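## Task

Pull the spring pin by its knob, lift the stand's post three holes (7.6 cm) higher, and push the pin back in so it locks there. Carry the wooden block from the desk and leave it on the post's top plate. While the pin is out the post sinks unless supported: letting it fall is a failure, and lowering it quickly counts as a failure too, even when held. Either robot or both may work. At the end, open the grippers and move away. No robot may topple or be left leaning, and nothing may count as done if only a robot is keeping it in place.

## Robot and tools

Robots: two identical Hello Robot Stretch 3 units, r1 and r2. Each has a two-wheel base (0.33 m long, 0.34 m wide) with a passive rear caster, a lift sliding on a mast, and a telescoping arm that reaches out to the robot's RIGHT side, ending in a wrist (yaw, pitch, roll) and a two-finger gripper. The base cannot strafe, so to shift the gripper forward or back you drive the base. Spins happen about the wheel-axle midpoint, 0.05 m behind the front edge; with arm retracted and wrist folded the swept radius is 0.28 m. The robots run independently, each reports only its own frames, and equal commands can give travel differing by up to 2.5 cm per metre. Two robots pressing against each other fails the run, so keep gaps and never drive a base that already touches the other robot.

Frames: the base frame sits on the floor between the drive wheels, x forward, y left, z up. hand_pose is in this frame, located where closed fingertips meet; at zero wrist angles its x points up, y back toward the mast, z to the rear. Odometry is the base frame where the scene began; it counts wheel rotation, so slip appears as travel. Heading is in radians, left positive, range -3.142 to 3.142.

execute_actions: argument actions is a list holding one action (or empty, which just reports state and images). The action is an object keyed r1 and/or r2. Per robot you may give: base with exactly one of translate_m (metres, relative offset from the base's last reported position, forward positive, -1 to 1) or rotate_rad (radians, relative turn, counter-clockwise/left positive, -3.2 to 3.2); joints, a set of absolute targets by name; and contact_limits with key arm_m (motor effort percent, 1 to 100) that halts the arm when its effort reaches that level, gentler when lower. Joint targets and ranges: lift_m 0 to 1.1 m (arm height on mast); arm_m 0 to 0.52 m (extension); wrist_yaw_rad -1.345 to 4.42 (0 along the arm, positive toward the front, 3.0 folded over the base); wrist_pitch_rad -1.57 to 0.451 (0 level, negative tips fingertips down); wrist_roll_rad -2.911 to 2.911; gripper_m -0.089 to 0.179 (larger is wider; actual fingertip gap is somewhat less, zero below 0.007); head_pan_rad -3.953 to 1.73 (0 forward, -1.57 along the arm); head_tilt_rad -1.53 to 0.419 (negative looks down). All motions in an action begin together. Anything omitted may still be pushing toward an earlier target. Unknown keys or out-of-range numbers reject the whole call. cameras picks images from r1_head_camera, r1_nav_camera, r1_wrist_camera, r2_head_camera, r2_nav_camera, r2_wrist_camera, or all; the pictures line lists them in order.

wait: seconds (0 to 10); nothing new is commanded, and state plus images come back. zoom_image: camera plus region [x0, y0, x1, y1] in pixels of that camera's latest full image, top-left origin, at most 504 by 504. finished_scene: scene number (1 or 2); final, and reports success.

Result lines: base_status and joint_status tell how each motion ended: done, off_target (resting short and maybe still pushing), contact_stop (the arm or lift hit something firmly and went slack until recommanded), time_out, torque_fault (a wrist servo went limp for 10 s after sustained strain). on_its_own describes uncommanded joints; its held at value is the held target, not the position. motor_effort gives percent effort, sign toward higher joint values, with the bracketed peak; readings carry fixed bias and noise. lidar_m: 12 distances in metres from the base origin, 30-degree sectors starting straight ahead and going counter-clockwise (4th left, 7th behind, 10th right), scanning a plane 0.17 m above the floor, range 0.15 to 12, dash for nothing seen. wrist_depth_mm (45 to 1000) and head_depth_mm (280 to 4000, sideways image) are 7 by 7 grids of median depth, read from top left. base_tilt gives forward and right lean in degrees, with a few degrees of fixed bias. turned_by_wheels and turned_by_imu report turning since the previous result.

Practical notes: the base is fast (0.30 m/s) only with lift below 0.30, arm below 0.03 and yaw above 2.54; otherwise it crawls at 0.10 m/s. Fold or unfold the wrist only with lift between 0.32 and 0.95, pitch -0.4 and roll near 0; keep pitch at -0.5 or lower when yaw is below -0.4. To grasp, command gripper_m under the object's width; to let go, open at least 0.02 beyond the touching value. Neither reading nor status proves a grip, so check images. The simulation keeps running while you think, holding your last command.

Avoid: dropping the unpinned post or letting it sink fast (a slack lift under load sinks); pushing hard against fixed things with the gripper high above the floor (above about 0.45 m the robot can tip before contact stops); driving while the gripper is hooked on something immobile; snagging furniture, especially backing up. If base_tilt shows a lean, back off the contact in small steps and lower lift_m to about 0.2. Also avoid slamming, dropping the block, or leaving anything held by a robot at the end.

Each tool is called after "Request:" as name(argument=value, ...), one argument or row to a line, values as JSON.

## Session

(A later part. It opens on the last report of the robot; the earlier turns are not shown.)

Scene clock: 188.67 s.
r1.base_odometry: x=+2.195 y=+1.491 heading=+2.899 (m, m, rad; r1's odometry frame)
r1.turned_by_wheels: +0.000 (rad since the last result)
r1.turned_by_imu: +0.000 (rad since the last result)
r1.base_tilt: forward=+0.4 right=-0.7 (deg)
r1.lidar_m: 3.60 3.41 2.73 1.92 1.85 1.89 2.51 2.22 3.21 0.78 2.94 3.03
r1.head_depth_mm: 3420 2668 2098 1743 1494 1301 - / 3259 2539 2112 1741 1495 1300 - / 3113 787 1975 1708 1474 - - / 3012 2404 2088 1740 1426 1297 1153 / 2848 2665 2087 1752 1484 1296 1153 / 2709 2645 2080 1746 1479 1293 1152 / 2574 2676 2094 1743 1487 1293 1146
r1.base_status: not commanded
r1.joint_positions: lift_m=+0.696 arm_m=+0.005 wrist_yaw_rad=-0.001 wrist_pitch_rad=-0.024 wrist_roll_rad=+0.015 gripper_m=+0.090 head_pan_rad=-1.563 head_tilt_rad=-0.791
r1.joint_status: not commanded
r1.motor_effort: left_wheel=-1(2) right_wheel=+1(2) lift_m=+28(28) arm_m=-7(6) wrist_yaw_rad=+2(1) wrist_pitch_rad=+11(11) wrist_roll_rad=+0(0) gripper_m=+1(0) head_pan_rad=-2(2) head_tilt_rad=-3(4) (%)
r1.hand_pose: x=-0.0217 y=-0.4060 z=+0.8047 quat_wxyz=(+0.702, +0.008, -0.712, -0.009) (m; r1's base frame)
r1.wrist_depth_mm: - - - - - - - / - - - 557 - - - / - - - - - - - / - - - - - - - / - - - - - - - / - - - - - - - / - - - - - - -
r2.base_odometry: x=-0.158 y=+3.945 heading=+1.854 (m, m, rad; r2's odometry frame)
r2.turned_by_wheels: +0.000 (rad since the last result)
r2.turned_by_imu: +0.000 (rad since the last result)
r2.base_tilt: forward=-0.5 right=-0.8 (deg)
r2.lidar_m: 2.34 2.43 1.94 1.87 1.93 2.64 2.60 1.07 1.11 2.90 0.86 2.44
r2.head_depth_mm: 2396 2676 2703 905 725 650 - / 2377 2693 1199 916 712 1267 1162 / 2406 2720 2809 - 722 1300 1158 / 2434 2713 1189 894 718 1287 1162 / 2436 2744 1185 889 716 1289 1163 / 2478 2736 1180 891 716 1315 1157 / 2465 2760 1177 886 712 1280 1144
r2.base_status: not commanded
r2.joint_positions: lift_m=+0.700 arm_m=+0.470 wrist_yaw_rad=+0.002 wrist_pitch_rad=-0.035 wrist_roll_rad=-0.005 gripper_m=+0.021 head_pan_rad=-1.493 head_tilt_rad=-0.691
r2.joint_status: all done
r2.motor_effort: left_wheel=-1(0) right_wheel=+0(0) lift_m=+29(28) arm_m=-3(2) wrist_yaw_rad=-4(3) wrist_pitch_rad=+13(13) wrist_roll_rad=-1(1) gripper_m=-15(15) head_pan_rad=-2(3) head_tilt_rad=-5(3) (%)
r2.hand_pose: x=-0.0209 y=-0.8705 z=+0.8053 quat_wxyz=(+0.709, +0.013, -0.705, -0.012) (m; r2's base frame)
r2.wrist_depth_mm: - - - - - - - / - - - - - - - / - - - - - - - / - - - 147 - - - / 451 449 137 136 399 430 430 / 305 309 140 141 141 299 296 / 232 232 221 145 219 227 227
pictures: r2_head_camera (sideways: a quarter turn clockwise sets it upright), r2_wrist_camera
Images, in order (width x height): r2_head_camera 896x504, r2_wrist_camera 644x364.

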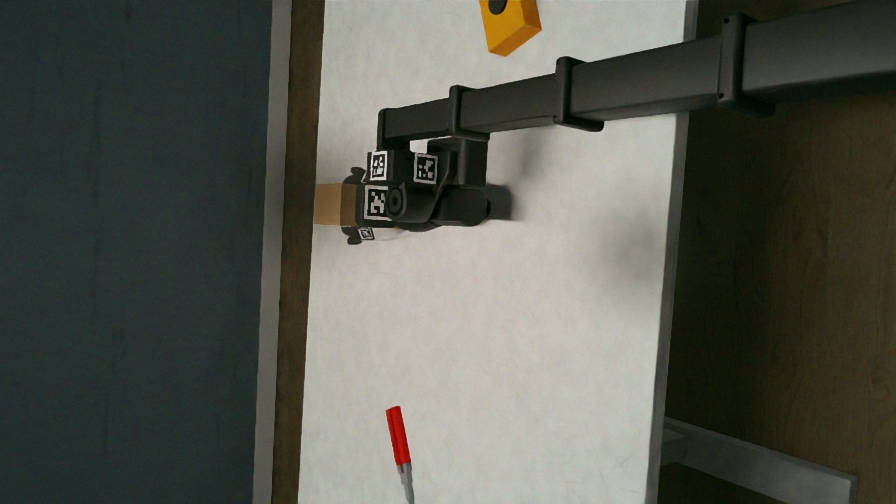

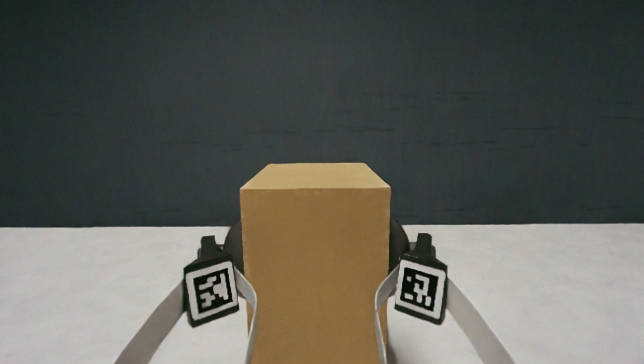

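Request:
execute_actions(
  actions=[
    {"r2":{"base":{"rotate_rad":-0.125},"joints":{"lift_m":0.8,"gripper_m":0.005}}},
  ],
  cameras=[],
)

Request:
execute_actions(
  actions=[
    {"r2":{"base":{"translate_m":-1},"joints":{"lift_m":1.02,"arm_m":0.05}}},
  ],
  cameras=[],
)

Request:
execute_actions(
  actions=[
    {"r2":{"base":{"translate_m":-1},"joints":{"head_pan_rad":-2.1}}},
  ],
  cameras=["r2_head_camera"],
)

Request:
execute_actions(
  actions=[
    {"r2":{"base":{"translate_m":-0.49},"joints":{"head_pan_rad":-1.57,"head_tilt_rad":-0.5}}},
  ],
  cameras=["r2_head_camera","r2_wrist_camera","r1_head_camera"],
)

Scene clock: 200.20 s.
r1.base_odometry: x=+2.195 y=+1.491 heading=+2.899 (m, m, rad; r1's odometry frame)
r1.turned_by_wheels: +0.000 (rad since the last result)
r1.turned_by_imu: +0.001 (rad since the last result)
r1.base_tilt: forward=+0.4 right=-0.6 (deg)
r1.lidar_m: 3.60 3.41 2.72 1.92 1.84 1.89 2.51 2.22 3.22 0.77 2.94 3.01
r1.head_depth_mm: 3407 2671 2107 1755 1486 1301 - / 3295 2589 2110 1740 1490 1300 - / 3107 790 1986 1700 1454 - - / 3015 2389 2110 1745 1432 1303 1144 / 2807 2665 2093 1743 1494 1297 1155 / 2721 2641 2103 1750 1488 1295 1150 / 2562 2629 2081 1738 1482 1295 1149
r1.base_status: not commanded
r1.joint_positions: lift_m=+0.696 arm_m=+0.005 wrist_yaw_rad=-0.001 wrist_pitch_rad=-0.024 wrist_roll_rad=+0.015 gripper_m=+0.090 head_pan_rad=-1.563 head_tilt_rad=-0.791
r1.joint_status: not commanded
r1.motor_effort: left_wheel=-2(2) right_wheel=+1(1) lift_m=+28(28) arm_m=-6(7) wrist_yaw_rad=+1(1) wrist_pitch_rad=+10(11) wrist_roll_rad=+0(0) gripper_m=+1(1) head_pan_rad=-2(2) head_tilt_rad=-4(5) (%)
r1.hand_pose: x=-0.0217 y=-0.4060 z=+0.8047 quat_wxyz=(+0.702, +0.008, -0.712, -0.009) (m; r1's base frame)
r1.wrist_depth_mm: - - - - - - - / - - - 567 - - - / - - - - - - - / - - - - - - - / - - - - - - - / - - - - - - - / - - - - - - -
r2.base_odometry: x=-0.158 y=+3.945 heading=+1.730 (m, m, rad; r2's odometry frame)
r2.turned_by_wheels: -0.125 (rad since the last result)
r2.turned_by_imu: -0.127 (rad since the last result)
r2.base_tilt: forward=-0.5 right=-0.8 (deg)
r2.lidar_m: 2.34 2.36 2.03 1.87 1.89 2.37 4.92 2.60 1.06 2.90 0.86 2.54
r2.head_depth_mm: 2513 2768 1206 936 - - 1149 / 2489 2801 2969 873 722 1306 1167 / 2481 2739 - 867 720 1298 1160 / 2435 2755 1186 894 718 1299 1165 / 2409 2700 1177 893 719 1293 1163 / 2403 2716 1177 890 714 1284 1159 / 2390 2696 1175 887 713 1276 1150
r2.base_status: done
r2.joint_positions: lift_m=+0.800 arm_m=+0.470 wrist_yaw_rad=-0.001 wrist_pitch_rad=-0.049 wrist_roll_rad=-0.005 gripper_m=+0.006 head_pan_rad=-1.493 head_tilt_rad=-0.691
r2.joint_status: all done
r2.motor_effort: left_wheel=+1(5) right_wheel=-1(6) lift_m=+29(30) arm_m=-3(3) wrist_yaw_rad=+1(5) wrist_pitch_rad=+19(19) wrist_roll_rad=-1(1) gripper_m=-19(78) head_pan_rad=-3(3) head_tilt_rad=-4(5) (%)
r2.hand_pose: x=-0.0217 y=-0.8700 z=+0.9016 quat_wxyz=(+0.709, +0.017, -0.705, -0.018) (m; r2's base frame)
r2.wrist_depth_mm: - - - - - - - / - - - - - - - / - - - - - - - / - - - 163 - - - / - - - 138 - - - / - - 138 139 - 483 483 / 382 382 360 139 356 375 373
pictures: none
No camera images: the call's "cameras" was empty. Leave "cameras" out to get every camera's image.

Scene clock: 211.20 s.
r1.base_odometry: x=+2.195 y=+1.491 heading=+2.899 (m, m, rad; r1's odometry frame)
r1.turned_by_wheels: +0.000 (rad since the last result)
r1.turned_by_imu: +0.002 (rad since the last result)
r1.base_tilt: forward=+0.2 right=-0.6 (deg)
r1.lidar_m: 3.61 3.41 2.74 1.91 1.85 1.89 2.52 2.23 2.34 0.77 2.95 3.01
r1.head_depth_mm: 3420 2652 2117 1749 1498 1300 - / 3270 2534 2103 1751 1500 1300 - / 3077 788 1985 1708 1462 - - / 2993 2382 2111 1736 1419 1294 1151 / 2816 2629 2082 1737 1492 1296 1151 / 2720 2648 2098 1734 1492 1297 1148 / 2585 2643 2100 1724 1488 1297 1149
r1.base_status: not commanded
r1.joint_positions: lift_m=+0.696 arm_m=+0.005 wrist_yaw_rad=-0.001 wrist_pitch_rad=-0.024 wrist_roll_rad=+0.015 gripper_m=+0.090 head_pan_rad=-1.563 head_tilt_rad=-0.791
r1.joint_status: not commanded
r1.motor_effort: left_wheel=-2(2) right_wheel=+1(1) lift_m=+29(29) arm_m=-7(7) wrist_yaw_rad=+1(1) wrist_pitch_rad=+11(10) wrist_roll_rad=+0(0) gripper_m=-1(0) head_pan_rad=-2(2) head_tilt_rad=-4(5) (%)
r1.hand_pose: x=-0.0217 y=-0.4060 z=+0.8047 quat_wxyz=(+0.702, +0.008, -0.712, -0.009) (m; r1's base frame)
r1.wrist_depth_mm: - - - - - - - / - - - 562 - - - / - - - - - - - / - - - - - - - / - - - - - - - / - - - - - - - / - - - - - - -
r2.base_odometry: x=+0.000 y=+2.957 heading=+1.730 (m, m, rad; r2's odometry frame)
r2.turned_by_wheels: +0.000 (rad since the last result)
r2.turned_by_imu: +0.000 (rad since the last result)
r2.base_tilt: forward=-0.5 right=-0.9 (deg)
r2.lidar_m: 3.34 2.87 1.88 1.73 1.75 2.19 4.59 1.66 3.31 3.02 0.87 1.67
r2.head_depth_mm: 2620 2895 - - - 1363 1168 / 2593 2800 - - - 1361 1167 / 2563 2778 - - - 1361 1163 / 2553 2874 2589 1976 1624 1346 1163 / 2546 2841 2453 1879 1529 1358 1168 / 2507 2818 1175 887 758 1313 1156 / 2491 2798 1171 885 755 1350 1156
r2.base_status: done
r2.joint_positions: lift_m=+1.020 arm_m=+0.050 wrist_yaw_rad=-0.001 wrist_pitch_rad=-0.049 wrist_roll_rad=-0.005 gripper_m=+0.006 head_pan_rad=-1.493 head_tilt_rad=-0.691
r2.joint_status: all done
r2.motor_effort: left_wheel=+1(3) right_wheel=-2(6) lift_m=+29(31) arm_m=-3(3) wrist_yaw_rad=+0(1) wrist_pitch_rad=+19(19) wrist_roll_rad=-1(1) gripper_m=-19(20) head_pan_rad=-2(3) head_tilt_rad=-5(4) (%)
r2.hand_pose: x=-0.0217 y=-0.4500 z=+1.1216 quat_wxyz=(+0.709, +0.017, -0.705, -0.018) (m; r2's base frame)
r2.wrist_depth_mm: - - - - - - - / - - - - - - - / - - - - - - - / - - - 163 - - - / - - - 138 - - - / 967 954 139 139 - - - / 731 715 729 140 - - -
pictures: none
No camera images: the call's "cameras" was empty. Leave "cameras" out to get every camera's image.

Scene clock: 222.20 s.
r1.base_odometry: x=+2.195 y=+1.491 heading=+2.899 (m, m, rad; r1's odometry frame)
r1.turned_by_wheels: +0.000 (rad since the last result)
r1.turned_by_imu: +0.002 (rad since the last result)
r1.base_tilt: forward=+0.4 right=-0.6 (deg)
r1.lidar_m: 3.61 3.41 2.74 1.92 1.85 1.89 2.52 2.22 4.36 0.78 2.94 3.04
r1.head_depth_mm: 3435 2660 2116 1750 1487 1298 - / 3249 2546 2105 1745 1478 1286 - / 3090 787 1830 1702 1459 - - / 3026 2377 1955 1733 1429 1299 1151 / 2849 2657 2093 1734 1490 1300 1150 / 2711 2673 2092 1746 1489 1296 1147 / 2601 2645 2093 1732 1489 1294 1151
r1.base_status: not commanded
r1.joint_positions: lift_m=+0.696 arm_m=+0.005 wrist_yaw_rad=-0.001 wrist_pitch_rad=-0.024 wrist_roll_rad=+0.015 gripper_m=+0.090 head_pan_rad=-1.563 head_tilt_rad=-0.791
r1.joint_status: not commanded
r1.motor_effort: left_wheel=-1(1) right_wheel=+1(2) lift_m=+29(28) arm_m=-7(6) wrist_yaw_rad=+1(1) wrist_pitch_rad=+11(10) wrist_roll_rad=+0(1) gripper_m=+0(1) head_pan_rad=-2(2) head_tilt_rad=-4(5) (%)
r1.hand_pose: x=-0.0217 y=-0.4060 z=+0.8047 quat_wxyz=(+0.702, +0.008, -0.712, -0.009) (m; r1's base frame)
r1.wrist_depth_mm: - - - - - - - / - - - 561 - - - / - - - - - - - / - - - - - - - / - - - - - - - / - - - - - - - / - - - - - - -
r2.base_odometry: x=+0.158 y=+1.970 heading=+1.730 (m, m, rad; r2's odometry frame)
r2.turned_by_wheels: +0.000 (rad since the last result)
r2.turned_by_imu: -0.001 (rad since the last result)
r2.base_tilt: forward=-0.4 right=-0.9 (deg)
r2.lidar_m: 2.64 2.65 1.74 1.61 1.62 2.03 4.18 4.48 0.87 3.17 3.20 1.52
r2.head_depth_mm: - - - - - 1366 1164 / - - - - 1538 1360 1169 / 3629 - - - 1593 1363 1165 / 3365 3649 - - 1518 1357 1159 / 3037 1492 - - 1531 1351 1158 / 2954 - - - 1486 1352 1159 / 2752 - - - - 1340 1161
r2.base_status: done
r2.joint_positions: lift_m=+1.020 arm_m=+0.050 wrist_yaw_rad=-0.001 wrist_pitch_rad=-0.049 wrist_roll_rad=-0.005 gripper_m=+0.006 head_pan_rad=-2.093 head_tilt_rad=-0.691
r2.joint_status: all done
r2.motor_effort: left_wheel=+0(2) right_wheel=-1(4) lift_m=+29(29) arm_m=-3(3) wrist_yaw_rad=+0(0) wrist_pitch_rad=+19(19) wrist_roll_rad=+0(0) gripper_m=-20(20) head_pan_rad=-2(27) head_tilt_rad=-3(4) (%)
r2.hand_pose: x=-0.0217 y=-0.4500 z=+1.1216 quat_wxyz=(+0.709, +0.017, -0.705, -0.018) (m; r2's base frame)
r2.wrist_depth_mm: - - - - - - - / - - - - - - - / - - - - - - - / - - - 162 - - - / - - - 138 - - - / - - 138 139 - - 538 / - - - 139 - - -
pictures: r2_head_camera (sideways: a quarter turn clockwise sets it upright)
Images, in order (width x height): r2_head_camera 896x504.

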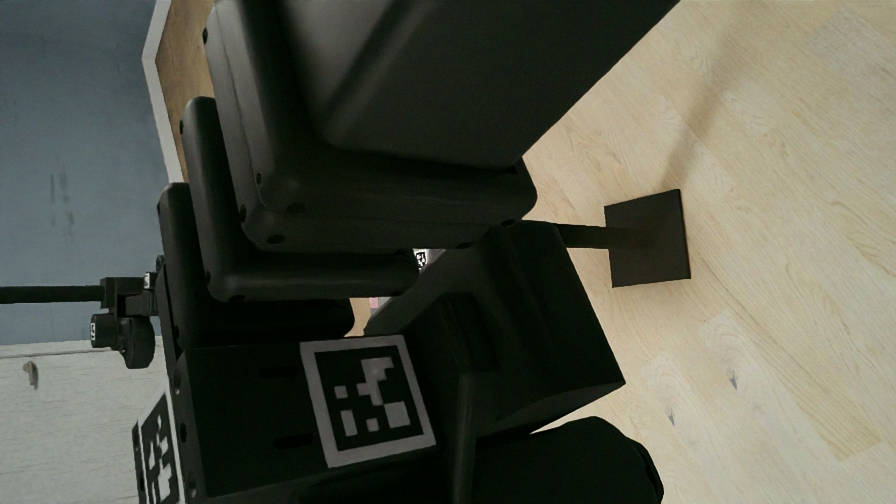

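Scene clock: 228.10 s.
r1.base_odometry: x=+2.195 y=+1.491 heading=+2.899 (m, m, rad; r1's odometry frame)
r1.turned_by_wheels: +0.000 (rad since the last result)
r1.turned_by_imu: +0.001 (rad since the last result)
r1.base_tilt: forward=+0.4 right=-0.7 (deg)
r1.lidar_m: 3.59 3.42 2.74 1.91 1.84 1.90 2.51 2.22 4.39 0.78 2.94 3.03
r1.head_depth_mm: 3367 2663 2109 1755 1488 1295 - / 3252 2554 2105 1748 1498 1298 - / 3103 788 1982 1712 1465 - - / 3007 2391 2096 1744 1429 1300 1151 / 2846 2645 2041 1701 1486 1301 1147 / 2628 2564 1787 1716 1483 1295 1153 / 2577 2642 2094 1726 1486 1294 1153
r1.base_status: not commanded
r1.joint_positions: lift_m=+0.696 arm_m=+0.005 wrist_yaw_rad=-0.001 wrist_pitch_rad=-0.024 wrist_roll_rad=+0.015 gripper_m=+0.090 head_pan_rad=-1.563 head_tilt_rad=-0.791
r1.joint_status: not commanded
r1.motor_effort: left_wheel=-2(2) right_wheel=+2(1) lift_m=+28(29) arm_m=-7(7) wrist_yaw_rad=+1(1) wrist_pitch_rad=+11(10) wrist_roll_rad=+0(1) gripper_m=+1(1) head_pan_rad=-2(1) head_tilt_rad=-5(6) (%)
r1.hand_pose: x=-0.0217 y=-0.4060 z=+0.8047 quat_wxyz=(+0.702, +0.008, -0.712, -0.009) (m; r1's base frame)
r1.wrist_depth_mm: - - 871 - - - - / - - - 560 - - - / - - - - - - - / - - - - - - - / - - - - - - - / - - - - - - - / - - - - - - -
r2.base_odometry: x=+0.236 y=+1.486 heading=+1.730 (m, m, rad; r2's odometry frame)
r2.turned_by_wheels: +0.000 (rad since the last result)
r2.turned_by_imu: +0.000 (rad since the last result)
r2.base_tilt: forward=-0.5 right=-0.8 (deg)
r2.lidar_m: 3.09 2.55 1.67 1.54 1.55 1.94 3.95 4.00 1.48 0.72 3.28 1.96
r2.head_depth_mm: 2829 3129 3363 - - - 1251 / 2687 2995 3205 - - - 1280 / 2734 2985 1517 - - - 1274 / 2721 2990 3219 - - 1030 1202 / 2653 2916 3207 2521 1953 1542 1267 / 2634 2889 3134 2641 1953 1539 1277 / 2598 2811 3102 2652 1940 1534 1266
r2.base_status: done
r2.joint_positions: lift_m=+1.020 arm_m=+0.050 wrist_yaw_rad=-0.001 wrist_pitch_rad=-0.049 wrist_roll_rad=-0.005 gripper_m=+0.006 head_pan_rad=-1.577 head_tilt_rad=-0.507
r2.joint_status: all done
r2.motor_effort: left_wheel=+2(0) right_wheel=-1(4) lift_m=+29(29) arm_m=-3(3) wrist_yaw_rad=+1(1) wrist_pitch_rad=+19(19) wrist_roll_rad=+0(1) gripper_m=-20(19) head_pan_rad=+3(22) head_tilt_rad=+4(16) (%)
r2.hand_pose: x=-0.0217 y=-0.4500 z=+1.1216 quat_wxyz=(+0.709, +0.017, -0.705, -0.018) (m; r2's base frame)
r2.wrist_depth_mm: - - - - - - - / - - - - - - - / - - - - - - - / - - - 162 - - - / - - - 138 - - - / - - 138 139 - - - / - - - 139 - - -
pictures: r1_head_camera (sideways: a quarter turn clockwise sets it upright), r2_head_camera (sideways: a quarter turn clockwise sets it upright), r2_wrist_camera
Images, in order (width x height): r1_head_camera 896x504, r2_head_camera 896x504, r2_wrist_camera 644x364.

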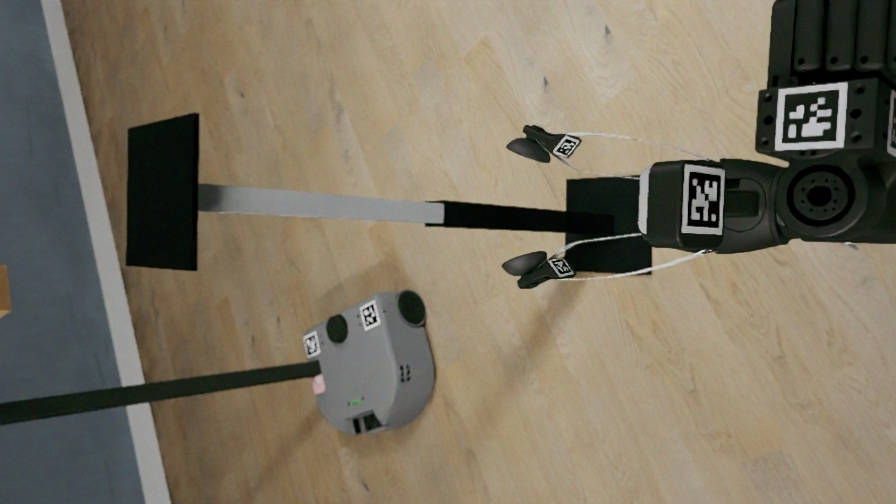

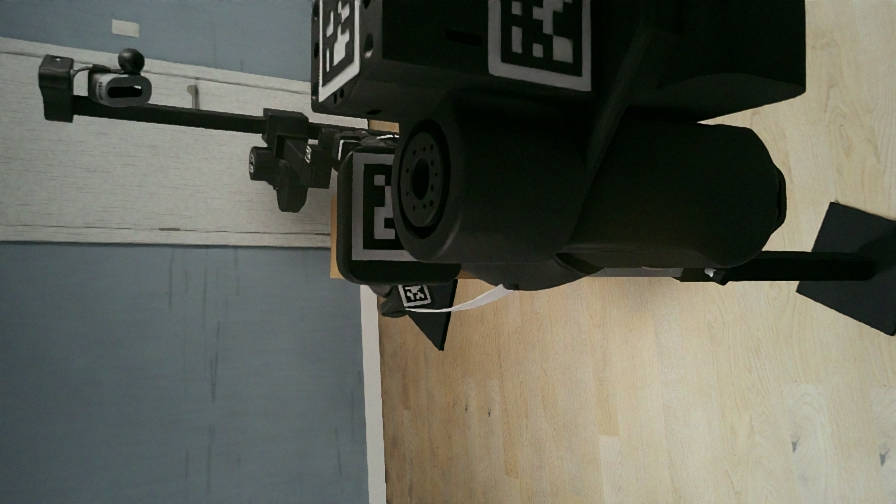

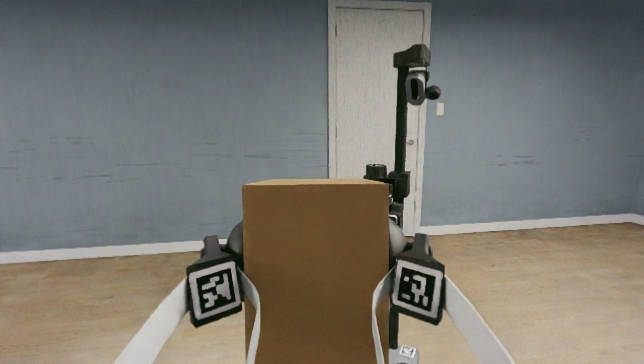

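Request:
execute_actions(
  actions=[
    {"r2":{"base":{"translate_m":0.035},"joints":{"arm_m":0.33,"lift_m":1.0}},"r1":{"joints":{"head_tilt_rad":-0.4}}},
  ],
  cameras=["r2_head_camera","r2_wrist_camera","r1_head_camera"],
)

Scene clock: 234.03 s.
r1.base_odometry: x=+2.195 y=+1.491 heading=+2.899 (m, m, rad; r1's odometry frame)
r1.turned_by_wheels: +0.000 (rad since the last result)
r1.turned_by_imu: +0.001 (rad since the last result)
r1.base_tilt: forward=+0.5 right=-0.5 (deg)
r1.lidar_m: 3.59 3.41 2.73 1.92 1.85 1.89 2.52 2.22 4.38 0.77 2.94 3.01
r1.head_depth_mm: 3336 3718 - 3089 2198 1726 1415 / 3175 3395 3721 3071 2214 1717 1413 / 2989 3271 757 829 2090 1703 1422 / 2863 2965 984 880 2107 1653 1289 / 2728 1336 3115 3007 2166 1644 1413 / 2568 1439 2934 2861 1820 1635 1384 / 2508 2594 2833 2876 2137 1685 1384
r1.base_status: not commanded
r1.joint_positions: lift_m=+0.696 arm_m=+0.005 wrist_yaw_rad=-0.001 wrist_pitch_rad=-0.024 wrist_roll_rad=+0.015 gripper_m=+0.090 head_pan_rad=-1.563 head_tilt_rad=-0.409
r1.joint_status: all done
r1.motor_effort: left_wheel=-2(2) right_wheel=+1(1) lift_m=+29(29) arm_m=-7(7) wrist_yaw_rad=+1(1) wrist_pitch_rad=+10(10) wrist_roll_rad=+0(0) gripper_m=-1(1) head_pan_rad=-2(2) head_tilt_rad=+4(30) (%)
r1.hand_pose: x=-0.0217 y=-0.4060 z=+0.8047 quat_wxyz=(+0.702, +0.008, -0.712, -0.009) (m; r1's base frame)
r1.wrist_depth_mm: - - - 678 - - - / - - - 568 - - - / - - - - - - - / - - - - - - - / - - - - - - - / - - - - - - - / - - - - - - -
r2.base_odometry: x=+0.230 y=+1.521 heading=+1.730 (m, m, rad; r2's odometry frame)
r2.turned_by_wheels: +0.000 (rad since the last result)
r2.turned_by_imu: +0.001 (rad since the last result)
r2.base_tilt: forward=-0.5 right=-0.8 (deg)
r2.lidar_m: 3.06 2.56 1.68 1.54 1.56 1.94 3.98 4.04 1.48 0.72 3.26 1.93
r2.head_depth_mm: 2751 3117 - 2440 1977 1562 1279 / 2721 2900 - 2573 1865 1550 1278 / 2720 2962 - 2320 1758 1550 1281 / 2705 2980 - 817 1799 1447 1210 / 2642 2909 3156 2536 1948 1538 1272 / 2633 2863 3120 2654 1944 1530 1267 / 2562 2821 2997 2646 1928 1534 1263
r2.base_status: done
r2.joint_positions: lift_m=+1.000 arm_m=+0.330 wrist_yaw_rad=-0.001 wrist_pitch_rad=-0.049 wrist_roll_rad=-0.005 gripper_m=+0.006 head_pan_rad=-1.577 head_tilt_rad=-0.507
r2.joint_status: all done
r2.motor_effort: left_wheel=+1(5) right_wheel=-1(3) lift_m=+18(23) arm_m=+3(3) wrist_yaw_rad=+0(0) wrist_pitch_rad=+19(19) wrist_roll_rad=-1(1) gripper_m=-19(20) head_pan_rad=+3(2) head_tilt_rad=+3(2) (%)
r2.hand_pose: x=-0.0217 y=-0.7295 z=+1.1023 quat_wxyz=(+0.709, +0.017, -0.705, -0.018) (m; r2's base frame)
r2.wrist_depth_mm: - - - - - - - / - - - - - - - / - - - - - - - / - - - 163 - - - / - - - 138 801 - - / - - 139 139 - - - / - - - 139 - - -
pictures: r1_head_camera (sideways: a quarter turn clockwise sets it upright), r2_head_camera (sideways: a quarter turn clockwise sets it upright), r2_wrist_camera
Images, in order (width x height): r1_head_camera 896x504, r2_head_camera 896x504, r2_wrist_camera 644x364.

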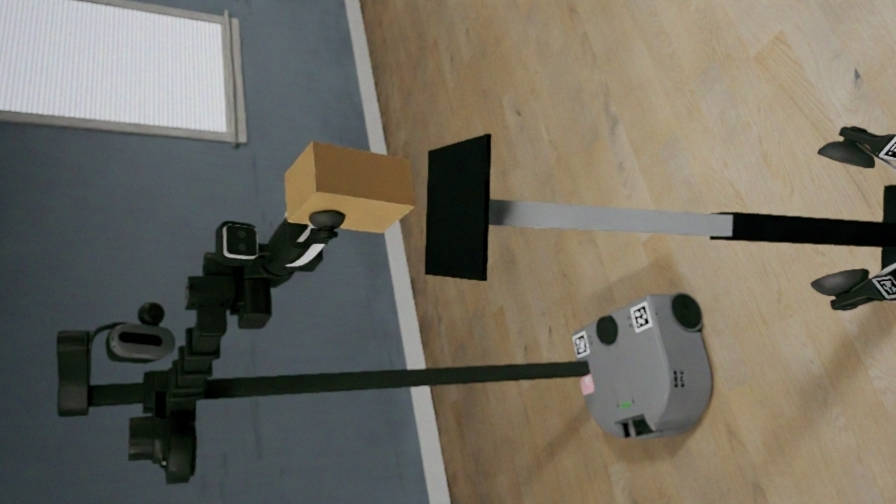

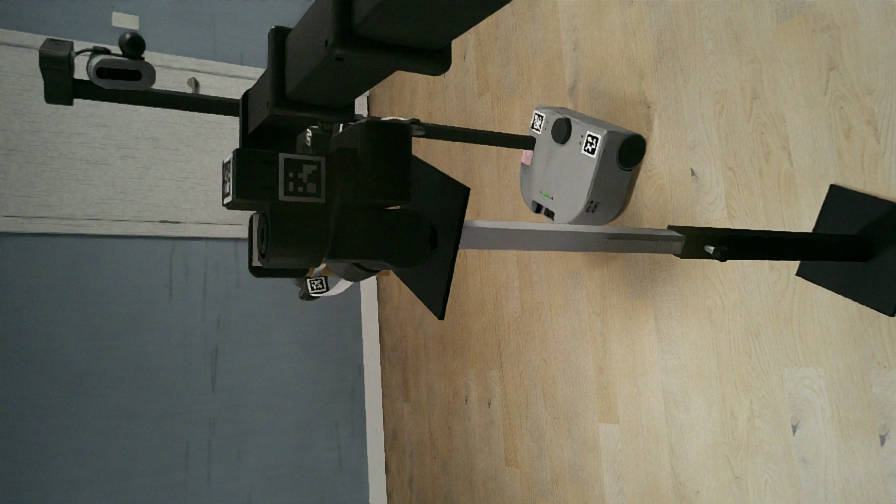

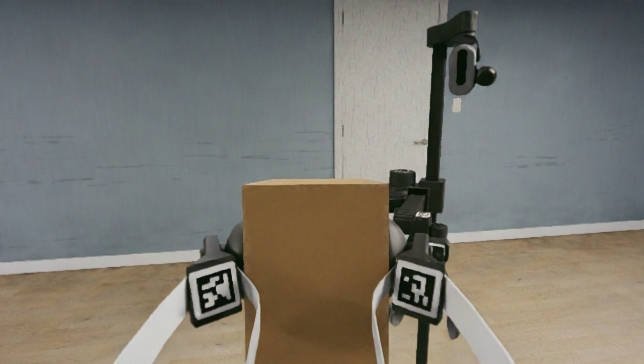

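Request:
execute_actions(
  actions=[
    {"r2":{"base":{"translate_m":-0.012},"joints":{"arm_m":0.32,"lift_m":0.95}}},
  ],
  cameras=["r2_head_camera","r1_head_camera"],
)

Scene clock: 237.57 s.
r1.base_odometry: x=+2.195 y=+1.491 heading=+2.899 (m, m, rad; r1's odometry frame)
r1.turned_by_wheels: +0.000 (rad since the last result)
r1.turned_by_imu: +0.001 (rad since the last result)
r1.base_tilt: forward=+0.5 right=-0.4 (deg)
r1.lidar_m: 3.60 3.41 2.74 1.92 1.85 1.89 2.51 2.21 4.39 0.78 2.94 3.03
r1.head_depth_mm: 3331 3650 - 3069 2211 1725 1423 / 3192 3414 3739 3073 2201 1708 1409 / 3004 3264 3433 797 2095 1700 1414 / 2861 3128 911 831 2105 1655 1287 / 2705 2835 3090 3007 2169 1628 1413 / 2520 1404 2898 2818 1837 1611 1393 / 2470 2600 2822 2853 2175 1688 1386
r1.base_status: not commanded
r1.joint_positions: lift_m=+0.696 arm_m=+0.005 wrist_yaw_rad=-0.001 wrist_pitch_rad=-0.024 wrist_roll_rad=+0.015 gripper_m=+0.090 head_pan_rad=-1.563 head_tilt_rad=-0.409
r1.joint_status: not commanded
r1.motor_effort: left_wheel=-1(1) right_wheel=+1(1) lift_m=+29(28) arm_m=-7(7) wrist_yaw_rad=+1(0) wrist_pitch_rad=+11(10) wrist_roll_rad=+0(1) gripper_m=+2(1) head_pan_rad=-2(2) head_tilt_rad=+5(5) (%)
r1.hand_pose: x=-0.0217 y=-0.4060 z=+0.8047 quat_wxyz=(+0.702, +0.008, -0.712, -0.009) (m; r1's base frame)
r1.wrist_depth_mm: - - 865 523 - - - / - - - 542 - - - / - - - - - - - / - - - - - - - / - - - - - - - / - - - - - - - / - - - - - - -
r2.base_odometry: x=+0.232 y=+1.509 heading=+1.730 (m, m, rad; r2's odometry frame)
r2.turned_by_wheels: +0.000 (rad since the last result)
r2.turned_by_imu: +0.000 (rad since the last result)
r2.base_tilt: forward=-0.5 right=-0.9 (deg)
r2.lidar_m: 3.07 2.55 1.67 1.54 1.56 1.94 3.97 4.01 1.47 0.72 3.27 1.94
r2.head_depth_mm: 2830 3101 3395 - 1845 1547 1283 / 2689 2979 3207 2431 1864 1543 1284 / 2765 3018 1538 2319 1740 1543 1277 / 2706 2929 3129 2296 1754 1056 1200 / 2673 2869 3158 2531 1951 1543 1268 / 2617 2861 3127 2656 1935 1537 1266 / 2588 2811 3081 2662 1943 1533 1271
r2.base_status: done
r2.joint_positions: lift_m=+0.950 arm_m=+0.320 wrist_yaw_rad=-0.001 wrist_pitch_rad=-0.049 wrist_roll_rad=-0.005 gripper_m=+0.006 head_pan_rad=-1.577 head_tilt_rad=-0.507
r2.joint_status: all done
r2.motor_effort: left_wheel=+1(2) right_wheel=-1(6) lift_m=+18(16) arm_m=-3(5) wrist_yaw_rad=+0(1) wrist_pitch_rad=+19(19) wrist_roll_rad=-1(1) gripper_m=-20(19) head_pan_rad=+2(2) head_tilt_rad=+3(3) (%)
r2.hand_pose: x=-0.0217 y=-0.7200 z=+1.0522 quat_wxyz=(+0.709, +0.018, -0.705, -0.018) (m; r2's base frame)
r2.wrist_depth_mm: - - - - - - - / - - - - - - - / - - - - - - - / - - - 162 - - - / - - - 138 737 - - / - - 139 139 - - - / - - - 140 242 - -
pictures: r1_head_camera (sideways: a quarter turn clockwise sets it upright), r2_head_camera (sideways: a quarter turn clockwise sets it upright)
Images, in order (width x height): r1_head_camera 896x504, r2_head_camera 896x504.

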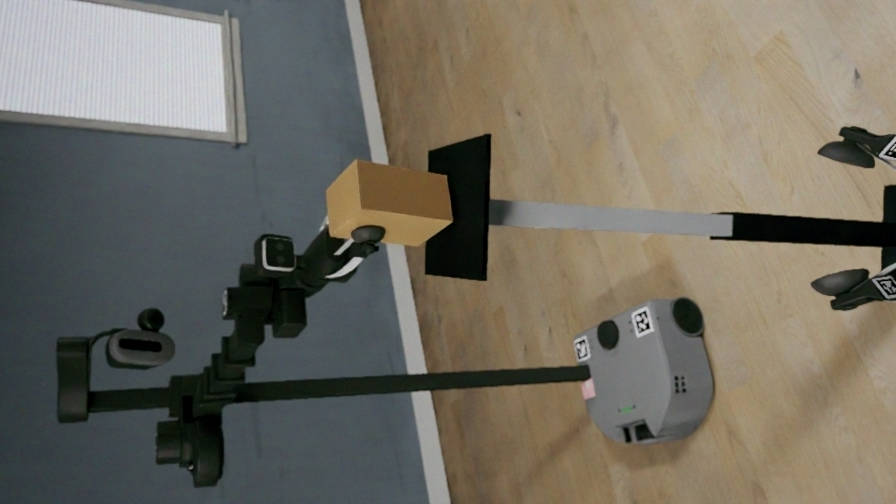

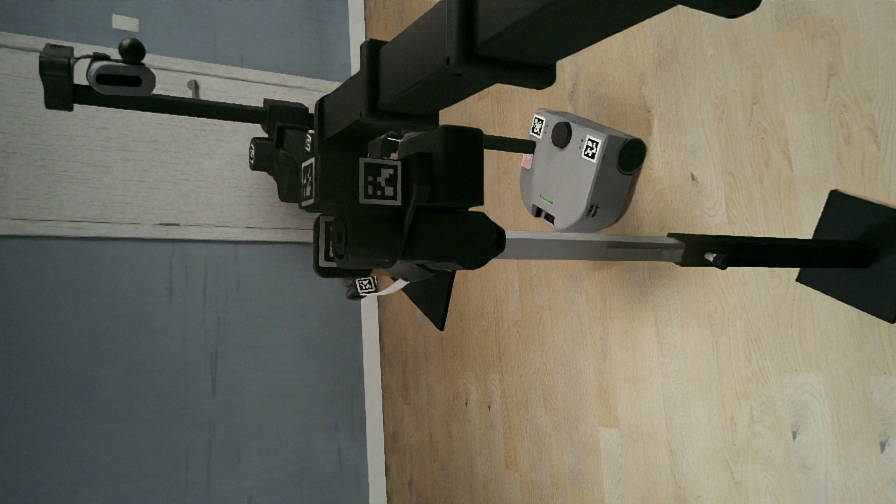

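Request:
execute_actions(
  actions=[
    {"r2":{"joints":{"lift_m":0.935}}},
  ],
  cameras=["r1_head_camera","r2_wrist_camera"],
)

Scene clock: 242.23 s.
r1.base_odometry: x=+2.195 y=+1.491 heading=+2.899 (m, m, rad; r1's odometry frame)
r1.turned_by_wheels: +0.000 (rad since the last result)
r1.turned_by_imu: +0.001 (rad since the last result)
r1.base_tilt: forward=+0.5 right=-0.7 (deg)
r1.lidar_m: 3.60 3.42 2.73 1.92 1.85 1.90 2.52 2.22 4.39 0.78 2.94 3.03
r1.head_depth_mm: 3351 3712 - 3107 2213 1719 1410 / 3159 3424 3720 3047 2184 1719 1410 / 3020 3222 3458 791 2109 1710 1419 / 2840 3091 929 833 2094 1648 1297 / 2701 2865 3059 2964 2164 1643 1410 / 2550 1409 2876 2831 1834 1609 1391 / 2484 2597 2807 2879 2161 1685 1390
r1.base_status: not commanded
r1.joint_positions: lift_m=+0.696 arm_m=+0.005 wrist_yaw_rad=-0.001 wrist_pitch_rad=-0.024 wrist_roll_rad=+0.015 gripper_m=+0.090 head_pan_rad=-1.563 head_tilt_rad=-0.409
r1.joint_status: not commanded
r1.motor_effort: left_wheel=-1(2) right_wheel=+2(1) lift_m=+29(28) arm_m=-7(7) wrist_yaw_rad=+2(1) wrist_pitch_rad=+11(10) wrist_roll_rad=+0(0) gripper_m=+0(0) head_pan_rad=-2(2) head_tilt_rad=+5(4) (%)
r1.hand_pose: x=-0.0217 y=-0.4060 z=+0.8047 quat_wxyz=(+0.702, +0.008, -0.712, -0.009) (m; r1's base frame)
r1.wrist_depth_mm: - - 760 513 - - - / - - - 546 - - - / - - - - - - - / - - - - - - - / - - - - - - - / - - - - - - - / - - - - - - -
r2.base_odometry: x=+0.232 y=+1.509 heading=+1.730 (m, m, rad; r2's odometry frame)
r2.turned_by_wheels: +0.000 (rad since the last result)
r2.turned_by_imu: +0.000 (rad since the last result)
r2.base_tilt: forward=-0.5 right=-0.8 (deg)
r2.lidar_m: 3.08 2.55 1.67 1.54 1.56 1.94 3.97 4.02 1.47 0.72 3.27 1.94
r2.head_depth_mm: 2814 3077 3463 2984 - 1556 1275 / 2722 2996 3209 - 1832 1542 1280 / 2758 2953 1519 - 1738 1556 1275 / 2707 2911 3131 - 1757 1065 1203 / 2666 2872 3194 2531 1935 1527 1273 / 2644 2860 3135 2644 1939 1530 1261 / 2593 2856 3082 2650 1937 1531 1270
r2.base_status: not commanded
r2.joint_positions: lift_m=+0.935 arm_m=+0.320 wrist_yaw_rad=-0.001 wrist_pitch_rad=-0.029 wrist_roll_rad=-0.005 gripper_m=+0.006 head_pan_rad=-1.577 head_tilt_rad=-0.507
r2.joint_status: all done
r2.motor_effort: left_wheel=+1(1) right_wheel=-1(1) lift_m=+16(17) arm_m=-3(3) wrist_yaw_rad=+1(0) wrist_pitch_rad=+11(19) wrist_roll_rad=-1(0) gripper_m=-19(19) head_pan_rad=+3(2) head_tilt_rad=+3(4) (%)
r2.hand_pose: x=-0.0217 y=-0.7206 z=+1.0427 quat_wxyz=(+0.709, +0.010, -0.705, -0.011) (m; r2's base frame)
r2.wrist_depth_mm: - - - - - - - / - - - - - - - / - - - - - - - / - - - 156 - - - / - - - 138 736 - - / - - 139 138 - - - / - - - 140 230 - -
pictures: r1_head_camera (sideways: a quarter turn clockwise sets it upright), r2_wrist_camera
Images, in order (width x height): r1_head_camera 896x504, r2_wrist_camera 644x364.

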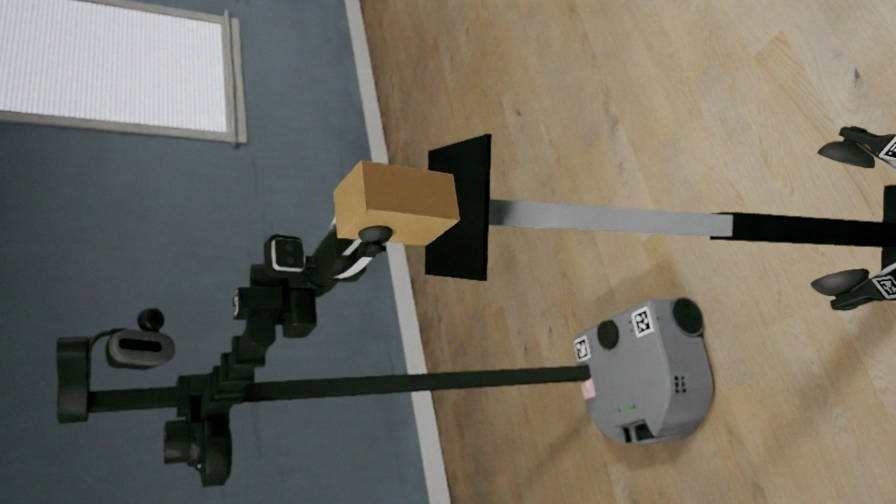

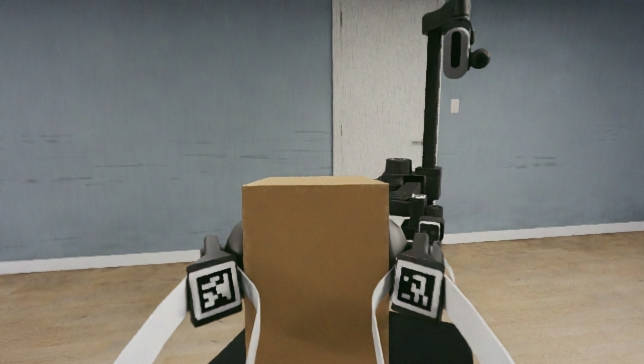

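Request:
execute_actions(
  actions=[
    {"r2":{"joints":{"gripper_m":0.14}}},
  ],
  cameras=[],
)

Request:
execute_actions(
  actions=[
    {"r2":{"joints":{"arm_m":0.02}}},
  ],
  cameras=["r1_head_camera"],
)

Scene clock: 247.90 s.
r1.base_odometry: x=+2.195 y=+1.491 heading=+2.899 (m, m, rad; r1's odometry frame)
r1.turned_by_wheels: +0.000 (rad since the last result)
r1.turned_by_imu: +0.001 (rad since the last result)
r1.base_tilt: forward=+0.4 right=-0.7 (deg)
r1.lidar_m: 3.60 3.42 2.73 1.91 1.85 1.90 2.52 2.22 4.39 0.77 2.94 3.04
r1.head_depth_mm: 3373 3668 - 3109 2220 1720 1422 / 3206 3450 3766 3059 2206 1718 1415 / 3016 3255 3394 793 2105 1706 1420 / 2861 3057 924 831 2102 1648 1292 / 2694 2890 3067 3023 2160 1647 1417 / 2506 1409 2905 2830 1841 1616 1393 / 2489 2594 2825 2896 2150 1684 1392
r1.base_status: not commanded
r1.joint_positions: lift_m=+0.696 arm_m=+0.005 wrist_yaw_rad=-0.001 wrist_pitch_rad=-0.024 wrist_roll_rad=+0.015 gripper_m=+0.090 head_pan_rad=-1.563 head_tilt_rad=-0.409
r1.joint_status: not commanded
r1.motor_effort: left_wheel=-2(1) right_wheel=+1(1) lift_m=+28(28) arm_m=-7(7) wrist_yaw_rad=+0(1) wrist_pitch_rad=+11(10) wrist_roll_rad=+0(0) gripper_m=-1(0) head_pan_rad=-2(2) head_tilt_rad=+4(5) (%)
r1.hand_pose: x=-0.0217 y=-0.4060 z=+0.8047 quat_wxyz=(+0.702, +0.008, -0.712, -0.009) (m; r1's base frame)
r1.wrist_depth_mm: - - 761 531 - - - / - - - 539 - - - / - - - - - - - / - - - - - - - / - - - - - - - / - - - - - - - / - - - - - - -
r2.base_odometry: x=+0.232 y=+1.509 heading=+1.730 (m, m, rad; r2's odometry frame)
r2.turned_by_wheels: +0.000 (rad since the last result)
r2.turned_by_imu: +0.001 (rad since the last result)
r2.base_tilt: forward=-0.5 right=-0.9 (deg)
r2.lidar_m: 3.07 2.55 1.68 1.54 1.56 1.94 3.98 4.02 1.48 0.72 3.28 1.93
r2.head_depth_mm: 2818 3108 3400 3034 - 1551 1279 / 2713 2994 3236 - 1805 1553 1279 / 2760 2983 1527 - 1733 1547 1277 / 2722 2995 3144 - 1746 1061 1198 / 2698 2908 3152 2518 1950 1531 1266 / 2626 2810 3140 2622 1957 1529 1278 / 2590 2781 3048 2638 1939 1529 1267
r2.base_status: not commanded
r2.joint_positions: lift_m=+0.935 arm_m=+0.320 wrist_yaw_rad=-0.001 wrist_pitch_rad=-0.023 wrist_roll_rad=-0.005 gripper_m=+0.140 head_pan_rad=-1.577 head_tilt_rad=-0.507
r2.joint_status: all done
r2.motor_effort: left_wheel=+1(1) right_wheel=-1(1) lift_m=+16(16) arm_m=-3(3) wrist_yaw_rad=+0(0) wrist_pitch_rad=+9(11) wrist_roll_rad=-1(1) gripper_m=+0(79) head_pan_rad=+2(2) head_tilt_rad=+3(4) (%)
r2.hand_pose: x=-0.0217 y=-0.7208 z=+1.0441 quat_wxyz=(+0.709, +0.008, -0.705, -0.009) (m; r2's base frame)
r2.wrist_depth_mm: - - - - - - - / - - - - - - - / - - - - - - - / - - - 203 - - - / - - - 128 747 - - / - - - 131 711 - - / - - 246 136 233 - -
pictures: none
No camera images: the call's "cameras" was empty. Leave "cameras" out to get every camera's image.

Scene clock: 251.33 s.
r1.base_odometry: x=+2.195 y=+1.491 heading=+2.899 (m, m, rad; r1's odometry frame)
r1.turned_by_wheels: +0.000 (rad since the last result)
r1.turned_by_imu: +0.001 (rad since the last result)
r1.base_tilt: forward=+0.6 right=-0.5 (deg)
r1.lidar_m: 3.60 3.41 2.73 1.92 1.85 1.89 2.51 2.22 4.41 0.78 2.94 3.03
r1.head_depth_mm: 3426 3676 - 3080 2214 1719 1417 / 3163 3440 3739 3074 2196 1706 1409 / 3026 3241 3456 793 2114 1702 1418 / 2823 3071 3281 830 2090 1654 1289 / 2689 2861 3148 3011 2164 1646 1411 / 2527 1403 2935 2846 1843 1612 1387 / 2476 2591 2826 2925 2148 1689 1386
r1.base_status: not commanded
r1.joint_positions: lift_m=+0.696 arm_m=+0.005 wrist_yaw_rad=-0.001 wrist_pitch_rad=-0.024 wrist_roll_rad=+0.015 gripper_m=+0.090 head_pan_rad=-1.563 head_tilt_rad=-0.409
r1.joint_status: not commanded
r1.motor_effort: left_wheel=-1(2) right_wheel=+2(2) lift_m=+29(29) arm_m=-6(7) wrist_yaw_rad=+1(2) wrist_pitch_rad=+10(10) wrist_roll_rad=+0(0) gripper_m=+0(0) head_pan_rad=-2(2) head_tilt_rad=+5(3) (%)
r1.hand_pose: x=-0.0217 y=-0.4060 z=+0.8047 quat_wxyz=(+0.702, +0.008, -0.712, -0.009) (m; r1's base frame)
r1.wrist_depth_mm: - - - 539 - - - / - - - 546 - - - / - - - - - - - / - - - - - - - / - - - - - - - / - - - - - - - / - - - - - - -
r2.base_odometry: x=+0.232 y=+1.509 heading=+1.730 (m, m, rad; r2's odometry frame)
r2.turned_by_wheels: +0.000 (rad since the last result)
r2.turned_by_imu: +0.000 (rad since the last result)
r2.base_tilt: forward=-0.4 right=-0.8 (deg)
r2.lidar_m: 3.07 2.56 1.68 1.54 1.55 1.93 3.98 4.00 1.47 0.72 3.27 1.94
r2.head_depth_mm: 2803 3097 3394 2712 1978 - - / 2703 2989 3215 2545 1876 - - / 2704 2989 3096 2408 1851 - - / 2693 2931 3134 759 2105 - - / 2654 2908 3205 2531 1883 1536 1275 / 2614 2876 3097 2675 1965 1536 1268 / 2584 2792 3063 2624 1946 1526 1273
r2.base_status: not commanded
r2.joint_positions: lift_m=+0.935 arm_m=+0.020 wrist_yaw_rad=-0.001 wrist_pitch_rad=-0.022 wrist_roll_rad=-0.005 gripper_m=+0.140 head_pan_rad=-1.577 head_tilt_rad=-0.507
r2.joint_status: all done
r2.motor_effort: left_wheel=+1(1) right_wheel=-1(1) lift_m=+16(16) arm_m=-3(2) wrist_yaw_rad=+0(1) wrist_pitch_rad=+8(9) wrist_roll_rad=+0(1) gripper_m=+1(0) head_pan_rad=+2(2) head_tilt_rad=+3(4) (%)
r2.hand_pose: x=-0.0217 y=-0.4209 z=+1.0444 quat_wxyz=(+0.709, +0.008, -0.705, -0.008) (m; r2's base frame)
r2.wrist_depth_mm: - - - - - - - / - - - - - - - / - - - - - - - / - - - 442 - - - / - - - 445 - - - / - - - - - - - / - - - - - - -
pictures: r1_head_camera (sideways: a quarter turn clockwise sets it upright)
Images, in order (width x height): r1_head_camera 896x504.

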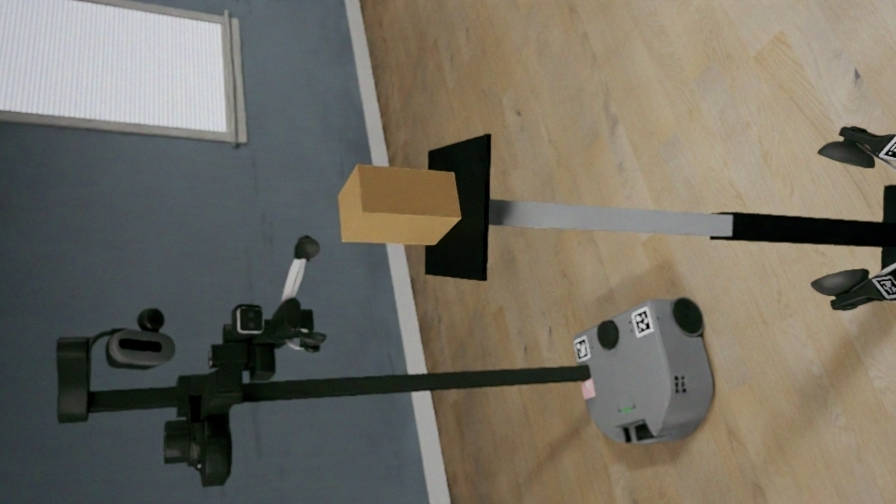

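Request:
finished_scene(
  scene=2,
)

The scene is finished: the task was done.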